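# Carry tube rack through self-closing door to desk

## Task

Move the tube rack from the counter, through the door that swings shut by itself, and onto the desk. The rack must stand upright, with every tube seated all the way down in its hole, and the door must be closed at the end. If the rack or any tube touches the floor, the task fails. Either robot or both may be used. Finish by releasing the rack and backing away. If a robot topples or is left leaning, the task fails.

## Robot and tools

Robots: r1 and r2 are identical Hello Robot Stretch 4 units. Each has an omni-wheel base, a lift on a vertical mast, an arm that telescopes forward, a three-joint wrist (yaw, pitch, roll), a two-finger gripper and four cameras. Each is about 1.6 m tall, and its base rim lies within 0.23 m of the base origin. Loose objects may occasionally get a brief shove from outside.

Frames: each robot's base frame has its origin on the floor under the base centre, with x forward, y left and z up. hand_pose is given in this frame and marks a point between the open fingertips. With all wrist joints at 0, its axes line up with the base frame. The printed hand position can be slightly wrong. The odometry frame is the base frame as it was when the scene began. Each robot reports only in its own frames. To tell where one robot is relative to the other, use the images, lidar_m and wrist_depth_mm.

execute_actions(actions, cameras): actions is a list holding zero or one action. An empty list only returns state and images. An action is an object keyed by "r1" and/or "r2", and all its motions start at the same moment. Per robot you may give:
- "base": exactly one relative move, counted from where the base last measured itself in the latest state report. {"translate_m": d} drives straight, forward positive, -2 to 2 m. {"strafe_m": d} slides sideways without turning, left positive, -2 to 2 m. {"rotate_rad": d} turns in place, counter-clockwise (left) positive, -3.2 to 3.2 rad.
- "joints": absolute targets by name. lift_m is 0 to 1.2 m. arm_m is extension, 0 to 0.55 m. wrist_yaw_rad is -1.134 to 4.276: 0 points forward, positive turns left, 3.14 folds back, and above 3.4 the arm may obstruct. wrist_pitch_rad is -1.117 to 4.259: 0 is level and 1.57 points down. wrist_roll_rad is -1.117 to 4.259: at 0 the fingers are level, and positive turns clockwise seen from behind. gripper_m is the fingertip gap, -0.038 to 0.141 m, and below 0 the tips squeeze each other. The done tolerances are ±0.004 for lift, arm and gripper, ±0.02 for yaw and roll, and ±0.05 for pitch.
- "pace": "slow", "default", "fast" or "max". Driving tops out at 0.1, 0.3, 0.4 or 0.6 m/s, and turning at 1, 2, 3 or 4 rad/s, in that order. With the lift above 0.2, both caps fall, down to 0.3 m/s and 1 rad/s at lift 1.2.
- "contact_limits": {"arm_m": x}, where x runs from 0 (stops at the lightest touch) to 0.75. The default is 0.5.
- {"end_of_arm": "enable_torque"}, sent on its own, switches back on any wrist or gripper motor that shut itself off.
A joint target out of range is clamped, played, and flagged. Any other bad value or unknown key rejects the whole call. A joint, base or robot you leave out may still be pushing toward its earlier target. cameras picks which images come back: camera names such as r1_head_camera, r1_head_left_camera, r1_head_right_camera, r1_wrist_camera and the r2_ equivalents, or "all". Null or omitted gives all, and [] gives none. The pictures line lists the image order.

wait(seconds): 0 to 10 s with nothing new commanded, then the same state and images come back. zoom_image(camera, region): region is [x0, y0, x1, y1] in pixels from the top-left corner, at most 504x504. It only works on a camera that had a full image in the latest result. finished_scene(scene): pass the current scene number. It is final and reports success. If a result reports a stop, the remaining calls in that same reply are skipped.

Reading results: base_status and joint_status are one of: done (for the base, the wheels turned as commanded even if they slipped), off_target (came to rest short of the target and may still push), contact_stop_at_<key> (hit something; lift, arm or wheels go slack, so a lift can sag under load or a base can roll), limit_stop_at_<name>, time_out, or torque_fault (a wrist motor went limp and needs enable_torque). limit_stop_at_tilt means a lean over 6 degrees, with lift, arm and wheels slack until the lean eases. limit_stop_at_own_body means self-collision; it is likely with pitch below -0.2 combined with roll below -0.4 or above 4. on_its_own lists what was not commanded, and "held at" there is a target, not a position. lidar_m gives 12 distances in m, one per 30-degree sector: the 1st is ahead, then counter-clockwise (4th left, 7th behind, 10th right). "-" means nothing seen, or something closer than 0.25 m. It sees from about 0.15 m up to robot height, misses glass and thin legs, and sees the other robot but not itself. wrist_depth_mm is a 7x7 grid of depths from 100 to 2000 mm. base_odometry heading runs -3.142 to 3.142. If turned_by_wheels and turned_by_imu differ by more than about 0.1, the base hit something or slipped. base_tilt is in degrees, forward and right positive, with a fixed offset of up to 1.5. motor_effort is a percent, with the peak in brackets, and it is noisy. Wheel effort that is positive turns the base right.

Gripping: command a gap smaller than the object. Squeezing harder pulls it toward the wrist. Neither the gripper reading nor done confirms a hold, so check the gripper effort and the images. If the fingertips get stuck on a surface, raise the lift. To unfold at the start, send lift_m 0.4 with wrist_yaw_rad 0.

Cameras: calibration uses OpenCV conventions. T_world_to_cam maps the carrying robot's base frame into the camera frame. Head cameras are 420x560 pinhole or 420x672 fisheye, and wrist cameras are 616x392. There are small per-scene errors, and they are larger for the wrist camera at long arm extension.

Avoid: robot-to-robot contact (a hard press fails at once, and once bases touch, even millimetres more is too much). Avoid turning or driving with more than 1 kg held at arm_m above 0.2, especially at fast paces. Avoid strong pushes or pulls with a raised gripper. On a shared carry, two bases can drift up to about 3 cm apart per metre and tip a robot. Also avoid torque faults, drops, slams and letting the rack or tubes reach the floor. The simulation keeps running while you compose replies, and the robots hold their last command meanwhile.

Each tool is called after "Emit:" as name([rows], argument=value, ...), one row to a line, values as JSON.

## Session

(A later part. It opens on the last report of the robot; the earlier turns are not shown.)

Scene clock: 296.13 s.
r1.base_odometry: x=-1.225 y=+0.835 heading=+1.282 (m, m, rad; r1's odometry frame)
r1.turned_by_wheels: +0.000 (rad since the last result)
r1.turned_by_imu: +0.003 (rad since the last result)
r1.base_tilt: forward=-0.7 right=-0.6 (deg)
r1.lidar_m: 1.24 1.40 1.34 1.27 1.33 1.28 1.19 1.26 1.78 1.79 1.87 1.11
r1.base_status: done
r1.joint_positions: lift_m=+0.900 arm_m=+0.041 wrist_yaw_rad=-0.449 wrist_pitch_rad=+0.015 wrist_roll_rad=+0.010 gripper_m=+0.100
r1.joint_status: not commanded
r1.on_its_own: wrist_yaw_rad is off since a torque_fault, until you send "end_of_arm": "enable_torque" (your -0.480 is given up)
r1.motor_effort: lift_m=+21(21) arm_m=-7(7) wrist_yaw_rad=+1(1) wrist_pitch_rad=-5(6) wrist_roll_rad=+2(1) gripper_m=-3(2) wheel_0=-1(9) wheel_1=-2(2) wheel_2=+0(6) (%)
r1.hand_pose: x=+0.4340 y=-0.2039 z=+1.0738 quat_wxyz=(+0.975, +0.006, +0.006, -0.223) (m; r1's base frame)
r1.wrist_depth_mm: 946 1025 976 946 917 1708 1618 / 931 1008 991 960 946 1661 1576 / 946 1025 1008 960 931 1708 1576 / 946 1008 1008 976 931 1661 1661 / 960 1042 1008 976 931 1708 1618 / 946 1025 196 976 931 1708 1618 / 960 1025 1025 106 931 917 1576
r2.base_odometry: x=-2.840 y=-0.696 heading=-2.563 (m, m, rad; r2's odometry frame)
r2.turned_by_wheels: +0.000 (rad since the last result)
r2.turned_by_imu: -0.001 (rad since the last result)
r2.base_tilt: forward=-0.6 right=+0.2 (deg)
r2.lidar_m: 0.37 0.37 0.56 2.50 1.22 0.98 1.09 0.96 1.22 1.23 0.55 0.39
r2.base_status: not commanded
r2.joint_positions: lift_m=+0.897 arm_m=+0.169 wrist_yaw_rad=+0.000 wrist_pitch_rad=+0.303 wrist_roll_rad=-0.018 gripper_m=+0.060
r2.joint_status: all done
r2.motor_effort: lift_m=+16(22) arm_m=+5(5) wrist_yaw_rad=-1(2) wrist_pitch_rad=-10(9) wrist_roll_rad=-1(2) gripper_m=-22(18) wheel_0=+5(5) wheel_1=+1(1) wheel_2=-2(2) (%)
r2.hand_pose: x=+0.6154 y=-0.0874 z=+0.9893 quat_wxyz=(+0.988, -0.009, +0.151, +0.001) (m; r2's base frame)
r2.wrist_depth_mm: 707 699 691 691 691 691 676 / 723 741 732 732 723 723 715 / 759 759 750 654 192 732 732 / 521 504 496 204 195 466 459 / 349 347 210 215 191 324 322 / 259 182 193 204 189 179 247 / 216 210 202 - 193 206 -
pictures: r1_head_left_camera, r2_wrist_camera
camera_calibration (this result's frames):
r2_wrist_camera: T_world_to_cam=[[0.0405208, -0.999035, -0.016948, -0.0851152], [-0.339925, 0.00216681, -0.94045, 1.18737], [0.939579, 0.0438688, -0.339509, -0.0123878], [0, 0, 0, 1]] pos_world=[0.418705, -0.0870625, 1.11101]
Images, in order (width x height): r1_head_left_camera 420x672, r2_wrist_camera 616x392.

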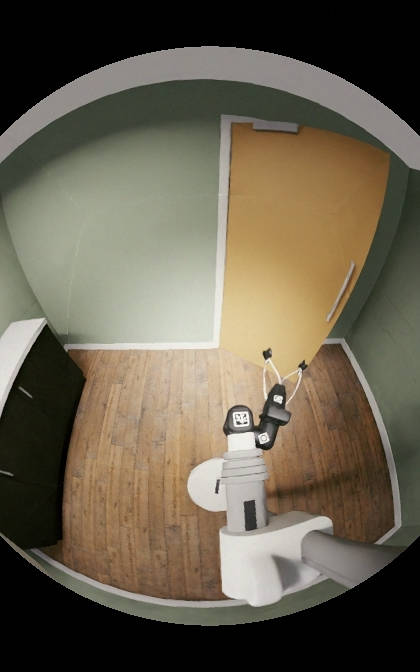

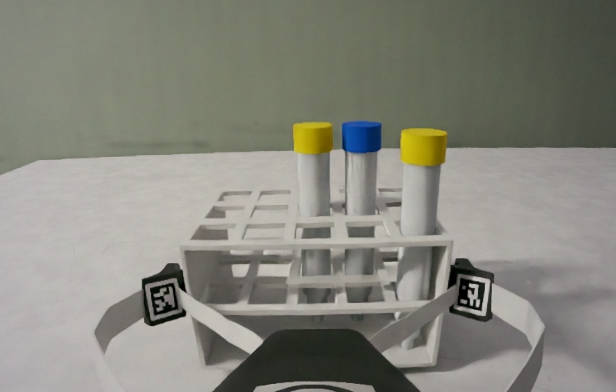

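Emit:
execute_actions([
  {"r2":{"joints":{"lift_m":0.891},"pace":"slow"}},
], cameras=[])

Emit:
execute_actions([
  {"r2":{"joints":{"gripper_m":0.141}}},
], cameras=[])

Emit:
execute_actions([
  {"r2":{"joints":{"arm_m":0.0}}},
], cameras=["r2_wrist_camera","r2_head_camera","r1_head_left_camera"])

Scene clock: 302.43 s.
r1.base_odometry: x=-1.225 y=+0.835 heading=+1.282 (m, m, rad; r1's odometry frame)
r1.turned_by_wheels: +0.000 (rad since the last result)
r1.turned_by_imu: +0.001 (rad since the last result)
r1.base_tilt: forward=-0.6 right=-0.6 (deg)
r1.lidar_m: 1.34 1.41 1.33 1.27 1.34 1.28 1.23 1.28 1.76 1.80 1.90 1.40
r1.base_status: not commanded
r1.joint_positions: lift_m=+0.900 arm_m=+0.041 wrist_yaw_rad=-0.449 wrist_pitch_rad=+0.015 wrist_roll_rad=+0.010 gripper_m=+0.100
r1.joint_status: not commanded
r1.on_its_own: wrist_yaw_rad is off since a torque_fault, until you send "end_of_arm": "enable_torque" (your -0.480 is given up)
r1.motor_effort: lift_m=+21(21) arm_m=-6(7) wrist_yaw_rad=+2(1) wrist_pitch_rad=-6(5) wrist_roll_rad=+2(1) gripper_m=-1(4) wheel_0=-1(1) wheel_1=-2(2) wheel_2=+1(1) (%)
r1.hand_pose: x=+0.4340 y=-0.2039 z=+1.0738 quat_wxyz=(+0.975, +0.006, +0.006, -0.223) (m; r1's base frame)
r1.wrist_depth_mm: 946 1042 1138 1308 1430 1661 1618 / 931 1042 1160 1281 1464 1661 1537 / 931 1042 1160 1255 1464 1618 1576 / 960 1042 1182 1308 1464 1708 1576 / 946 1060 1138 1308 1430 1661 1618 / 960 1025 195 1281 1366 1708 1618 / 960 1008 1182 106 1499 1661 1618
r2.base_odometry: x=-2.840 y=-0.696 heading=-2.563 (m, m, rad; r2's odometry frame)
r2.turned_by_wheels: +0.000 (rad since the last result)
r2.turned_by_imu: +0.000 (rad since the last result)
r2.base_tilt: forward=-0.6 right=+0.2 (deg)
r2.lidar_m: 0.37 0.40 0.55 2.52 1.22 0.97 0.92 0.94 1.22 1.23 0.54 0.38
r2.base_status: not commanded
r2.joint_positions: lift_m=+0.891 arm_m=+0.169 wrist_yaw_rad=+0.000 wrist_pitch_rad=+0.303 wrist_roll_rad=-0.018 gripper_m=+0.060
r2.joint_status: all done
r2.motor_effort: lift_m=+16(16) arm_m=+5(5) wrist_yaw_rad=+0(1) wrist_pitch_rad=-10(10) wrist_roll_rad=-3(2) gripper_m=-21(23) wheel_0=+5(5) wheel_1=+1(1) wheel_2=-1(2) (%)
r2.hand_pose: x=+0.6154 y=-0.0874 z=+0.9833 quat_wxyz=(+0.988, -0.009, +0.151, +0.001) (m; r2's base frame)
r2.wrist_depth_mm: 699 699 691 691 699 691 691 / 741 723 732 732 723 723 715 / 759 750 750 627 193 741 732 / 500 488 473 204 193 449 439 / 336 336 210 215 191 312 309 / 251 181 193 204 190 179 237 / 208 202 200 - 191 200 -
pictures: none
No camera images: the call's "cameras" was empty. Leave "cameras" out to get every camera's image.

Scene clock: 304.27 s.
r1.base_odometry: x=-1.225 y=+0.835 heading=+1.282 (m, m, rad; r1's odometry frame)
r1.turned_by_wheels: +0.000 (rad since the last result)
r1.turned_by_imu: +0.000 (rad since the last result)
r1.base_tilt: forward=-0.6 right=-0.6 (deg)
r1.lidar_m: 1.34 1.39 1.32 1.27 1.33 1.27 1.20 1.26 1.75 1.76 1.89 1.41
r1.base_status: not commanded
r1.joint_positions: lift_m=+0.900 arm_m=+0.041 wrist_yaw_rad=-0.449 wrist_pitch_rad=+0.015 wrist_roll_rad=+0.010 gripper_m=+0.100
r1.joint_status: not commanded
r1.on_its_own: wrist_yaw_rad is off since a torque_fault, until you send "end_of_arm": "enable_torque" (your -0.480 is given up)
r1.motor_effort: lift_m=+21(21) arm_m=-6(6) wrist_yaw_rad=+0(1) wrist_pitch_rad=-5(5) wrist_roll_rad=+1(1) gripper_m=+0(1) wheel_0=-1(1) wheel_1=-2(2) wheel_2=+1(1) (%)
r1.hand_pose: x=+0.4340 y=-0.2039 z=+1.0738 quat_wxyz=(+0.975, +0.006, +0.006, -0.223) (m; r1's base frame)
r1.wrist_depth_mm: 946 1008 1138 1281 1397 1661 1661 / 931 1042 1160 1308 1430 1618 1618 / 931 1025 1138 1255 1430 1708 1576 / 960 1060 1138 1308 1430 1756 1618 / 960 1042 1118 1308 1430 1661 1576 / 960 1008 196 1281 1397 1708 1576 / 960 1025 1138 107 1499 1661 1661
r2.base_odometry: x=-2.840 y=-0.696 heading=-2.563 (m, m, rad; r2's odometry frame)
r2.turned_by_wheels: +0.000 (rad since the last result)
r2.turned_by_imu: +0.000 (rad since the last result)
r2.base_tilt: forward=-0.5 right=+0.2 (deg)
r2.lidar_m: 0.36 0.39 0.55 2.51 1.22 0.96 0.90 0.94 1.21 1.23 0.55 0.38
r2.base_status: not commanded
r2.joint_positions: lift_m=+0.891 arm_m=+0.169 wrist_yaw_rad=+0.000 wrist_pitch_rad=+0.302 wrist_roll_rad=-0.018 gripper_m=+0.141
r2.joint_status: all done
r2.motor_effort: lift_m=+15(16) arm_m=+5(5) wrist_yaw_rad=+0(0) wrist_pitch_rad=-6(11) wrist_roll_rad=-1(3) gripper_m=+0(20) wheel_0=+5(5) wheel_1=+1(1) wheel_2=-2(1) (%)
r2.hand_pose: x=+0.6155 y=-0.0875 z=+0.9837 quat_wxyz=(+0.989, -0.009, +0.150, +0.001) (m; r2's base frame)
r2.wrist_depth_mm: 691 691 691 699 691 676 683 / 732 723 732 732 723 715 715 / 759 759 750 707 211 741 741 / 504 488 445 224 216 452 445 / 338 338 233 231 204 314 312 / 252 241 227 238 215 225 238 / 208 202 212 - 208 196 -
pictures: none
No camera images: the call's "cameras" was empty. Leave "cameras" out to get every camera's image.

Scene clock: 305.83 s.
r1.base_odometry: x=-1.225 y=+0.835 heading=+1.282 (m, m, rad; r1's odometry frame)
r1.turned_by_wheels: +0.000 (rad since the last result)
r1.turned_by_imu: +0.000 (rad since the last result)
r1.base_tilt: forward=-0.6 right=-0.6 (deg)
r1.lidar_m: 1.34 1.39 1.33 1.27 1.34 1.28 1.22 1.26 1.74 1.80 1.88 1.41
r1.base_status: not commanded
r1.joint_positions: lift_m=+0.900 arm_m=+0.041 wrist_yaw_rad=-0.449 wrist_pitch_rad=+0.015 wrist_roll_rad=+0.010 gripper_m=+0.100
r1.joint_status: not commanded
r1.on_its_own: wrist_yaw_rad is off since a torque_fault, until you send "end_of_arm": "enable_torque" (your -0.480 is given up)
r1.motor_effort: lift_m=+20(20) arm_m=-6(6) wrist_yaw_rad=+1(1) wrist_pitch_rad=-5(6) wrist_roll_rad=+1(2) gripper_m=-4(1) wheel_0=-1(1) wheel_1=-2(2) wheel_2=+1(1) (%)
r1.hand_pose: x=+0.4340 y=-0.2039 z=+1.0738 quat_wxyz=(+0.975, +0.006, +0.006, -0.223) (m; r1's base frame)
r1.wrist_depth_mm: 946 1025 1138 1255 1430 1618 1661 / 931 1042 1160 1255 1397 1661 1537 / 946 1042 1138 1255 1366 1661 1618 / 946 1042 1182 1308 1430 1708 1618 / 960 1060 1160 1281 1430 1708 1618 / 946 1042 196 1281 1397 1708 1576 / 960 1008 1160 106 1499 1661 1618
r2.base_odometry: x=-2.840 y=-0.696 heading=-2.563 (m, m, rad; r2's odometry frame)
r2.turned_by_wheels: +0.000 (rad since the last result)
r2.turned_by_imu: +0.000 (rad since the last result)
r2.base_tilt: forward=-0.6 right=+0.3 (deg)
r2.lidar_m: 0.39 0.38 0.55 2.49 1.21 0.97 0.91 0.95 1.22 1.23 0.54 0.42
r2.base_status: not commanded
r2.joint_positions: lift_m=+0.891 arm_m=+0.003 wrist_yaw_rad=+0.000 wrist_pitch_rad=+0.302 wrist_roll_rad=-0.018 gripper_m=+0.141
r2.joint_status: all done
joint sent to its limit — the command would take r2.arm_m past its lower limit, so that joint was sent only as far as its limit.
r2.motor_effort: lift_m=+15(16) arm_m=-5(2) wrist_yaw_rad=-1(1) wrist_pitch_rad=-8(7) wrist_roll_rad=-2(2) gripper_m=+2(2) wheel_0=+5(5) wheel_1=+1(1) wheel_2=-1(1) (%)
r2.hand_pose: x=+0.4492 y=-0.0875 z=+0.9836 quat_wxyz=(+0.989, -0.009, +0.151, +0.001) (m; r2's base frame)
r2.wrist_depth_mm: 854 854 866 854 842 842 831 / 878 891 891 891 891 891 878 / 931 917 878 377 715 809 798 / 508 500 484 394 430 455 449 / 340 338 336 332 329 317 314 / 255 244 233 253 230 226 240 / 210 204 214 - 209 198 -
pictures: r1_head_left_camera, r2_head_camera, r2_wrist_camera
camera_calibration (this result's frames):
r2_wrist_camera: T_world_to_cam=[[0.0403254, -0.999044, -0.0169078, -0.0784885], [-0.338984, 0.00223918, -0.940789, 1.12542], [0.939927, 0.0436692, -0.33857, 0.140733], [0, 0, 0, 1]] pos_world=[0.252385, -0.0870792, 1.1051]
Images, in order (width x height): r1_head_left_camera 420x672, r2_head_camera 420x560, r2_wrist_camera 616x392.

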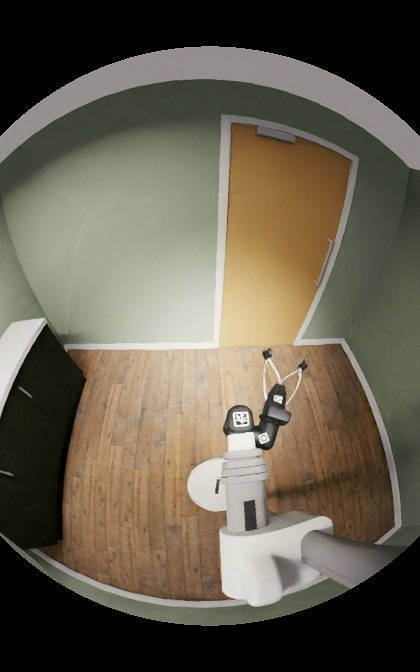

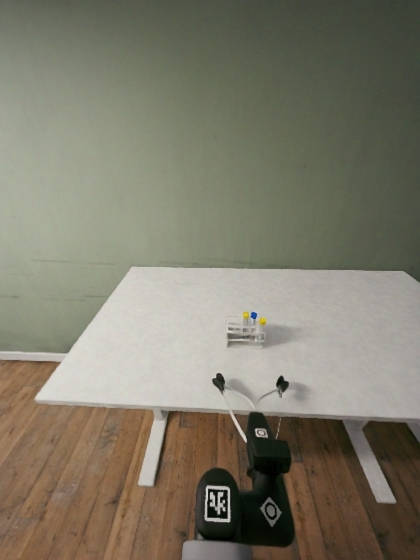

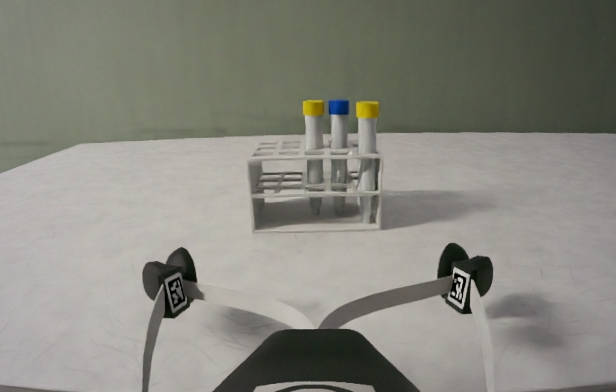

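Emit:
zoom_image(camera="r2_wrist_camera", region=[230,80,410,250])

Region (230, 80, 410, 250) of r2_wrist_camera's 616x392 image, scaled by 2.800.

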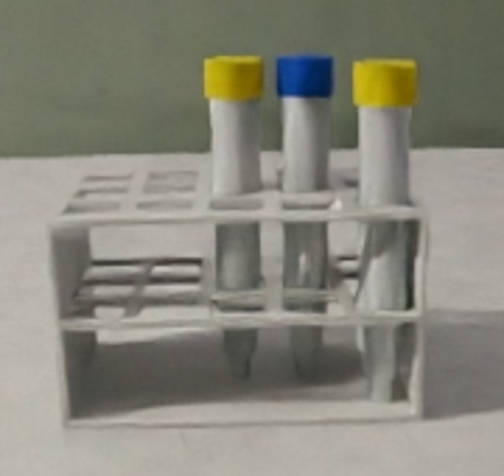

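Emit:
execute_actions([
  {"r2":{"base":{"translate_m":-0.25}}},
], cameras=[])

Emit:
finished_scene(scene=1)

Scene clock: 316.17 s.
r1.base_odometry: x=-1.225 y=+0.835 heading=+1.282 (m, m, rad; r1's odometry frame)
r1.turned_by_wheels: +0.000 (rad since the last result)
r1.turned_by_imu: +0.001 (rad since the last result)
r1.base_tilt: forward=-0.6 right=-0.6 (deg)
r1.lidar_m: 1.35 1.40 1.33 1.27 1.34 1.27 1.21 1.29 1.76 1.79 1.90 1.40
r1.base_status: not commanded
r1.joint_positions: lift_m=+0.900 arm_m=+0.041 wrist_yaw_rad=-0.449 wrist_pitch_rad=+0.015 wrist_roll_rad=+0.010 gripper_m=+0.100
r1.joint_status: not commanded
r1.on_its_own: wrist_yaw_rad is off since a torque_fault, until you send "end_of_arm": "enable_torque" (your -0.480 is given up)
r1.motor_effort: lift_m=+21(20) arm_m=-6(6) wrist_yaw_rad=+0(1) wrist_pitch_rad=-5(5) wrist_roll_rad=+1(1) gripper_m=-3(4) wheel_0=-1(1) wheel_1=-3(2) wheel_2=+0(0) (%)
r1.hand_pose: x=+0.4340 y=-0.2039 z=+1.0738 quat_wxyz=(+0.975, +0.006, +0.006, -0.223) (m; r1's base frame)
r1.wrist_depth_mm: 960 1008 1138 1281 1430 1618 1661 / 960 1025 1160 1255 1430 1708 1618 / 976 1042 1160 1255 1430 1661 1618 / 946 1060 1160 1281 1499 1661 1576 / 976 1060 1138 1308 1430 1756 1537 / 946 1025 195 1308 1397 1708 1661 / 960 1025 1160 106 1537 1618 1618
r2.base_odometry: x=-2.630 y=-0.559 heading=-2.564 (m, m, rad; r2's odometry frame)
r2.turned_by_wheels: +0.000 (rad since the last result)
r2.turned_by_imu: +0.000 (rad since the last result)
r2.base_tilt: forward=-0.6 right=+0.2 (deg)
r2.lidar_m: 0.62 0.66 2.01 2.36 0.87 0.70 0.67 0.72 0.88 1.24 0.89 0.65
r2.base_status: done
r2.joint_positions: lift_m=+0.891 arm_m=+0.003 wrist_yaw_rad=+0.000 wrist_pitch_rad=+0.302 wrist_roll_rad=-0.018 gripper_m=+0.141
r2.joint_status: not commanded
r2.motor_effort: lift_m=+16(16) arm_m=-5(5) wrist_yaw_rad=-2(0) wrist_pitch_rad=-7(8) wrist_roll_rad=-2(2) gripper_m=+1(2) wheel_0=-4(9) wheel_1=-1(5) wheel_2=+1(10) (%)
r2.hand_pose: x=+0.4492 y=-0.0874 z=+0.9836 quat_wxyz=(+0.989, -0.009, +0.151, +0.001) (m; r2's base frame)
r2.wrist_depth_mm: 1078 1078 1098 1098 1078 1078 1042 / 1098 1138 1118 1098 1138 1118 1118 / 1182 931 878 634 809 809 809 / 508 496 488 473 473 459 452 / 1336 831 1281 1336 1336 1308 1281 / 1430 917 1397 1366 1397 1366 1430 / 1464 1397 1430 - 1430 1430 1397
pictures: none
No camera images: the call's "cameras" was empty. Leave "cameras" out to get every camera's image.

The scene is finished: the task was done.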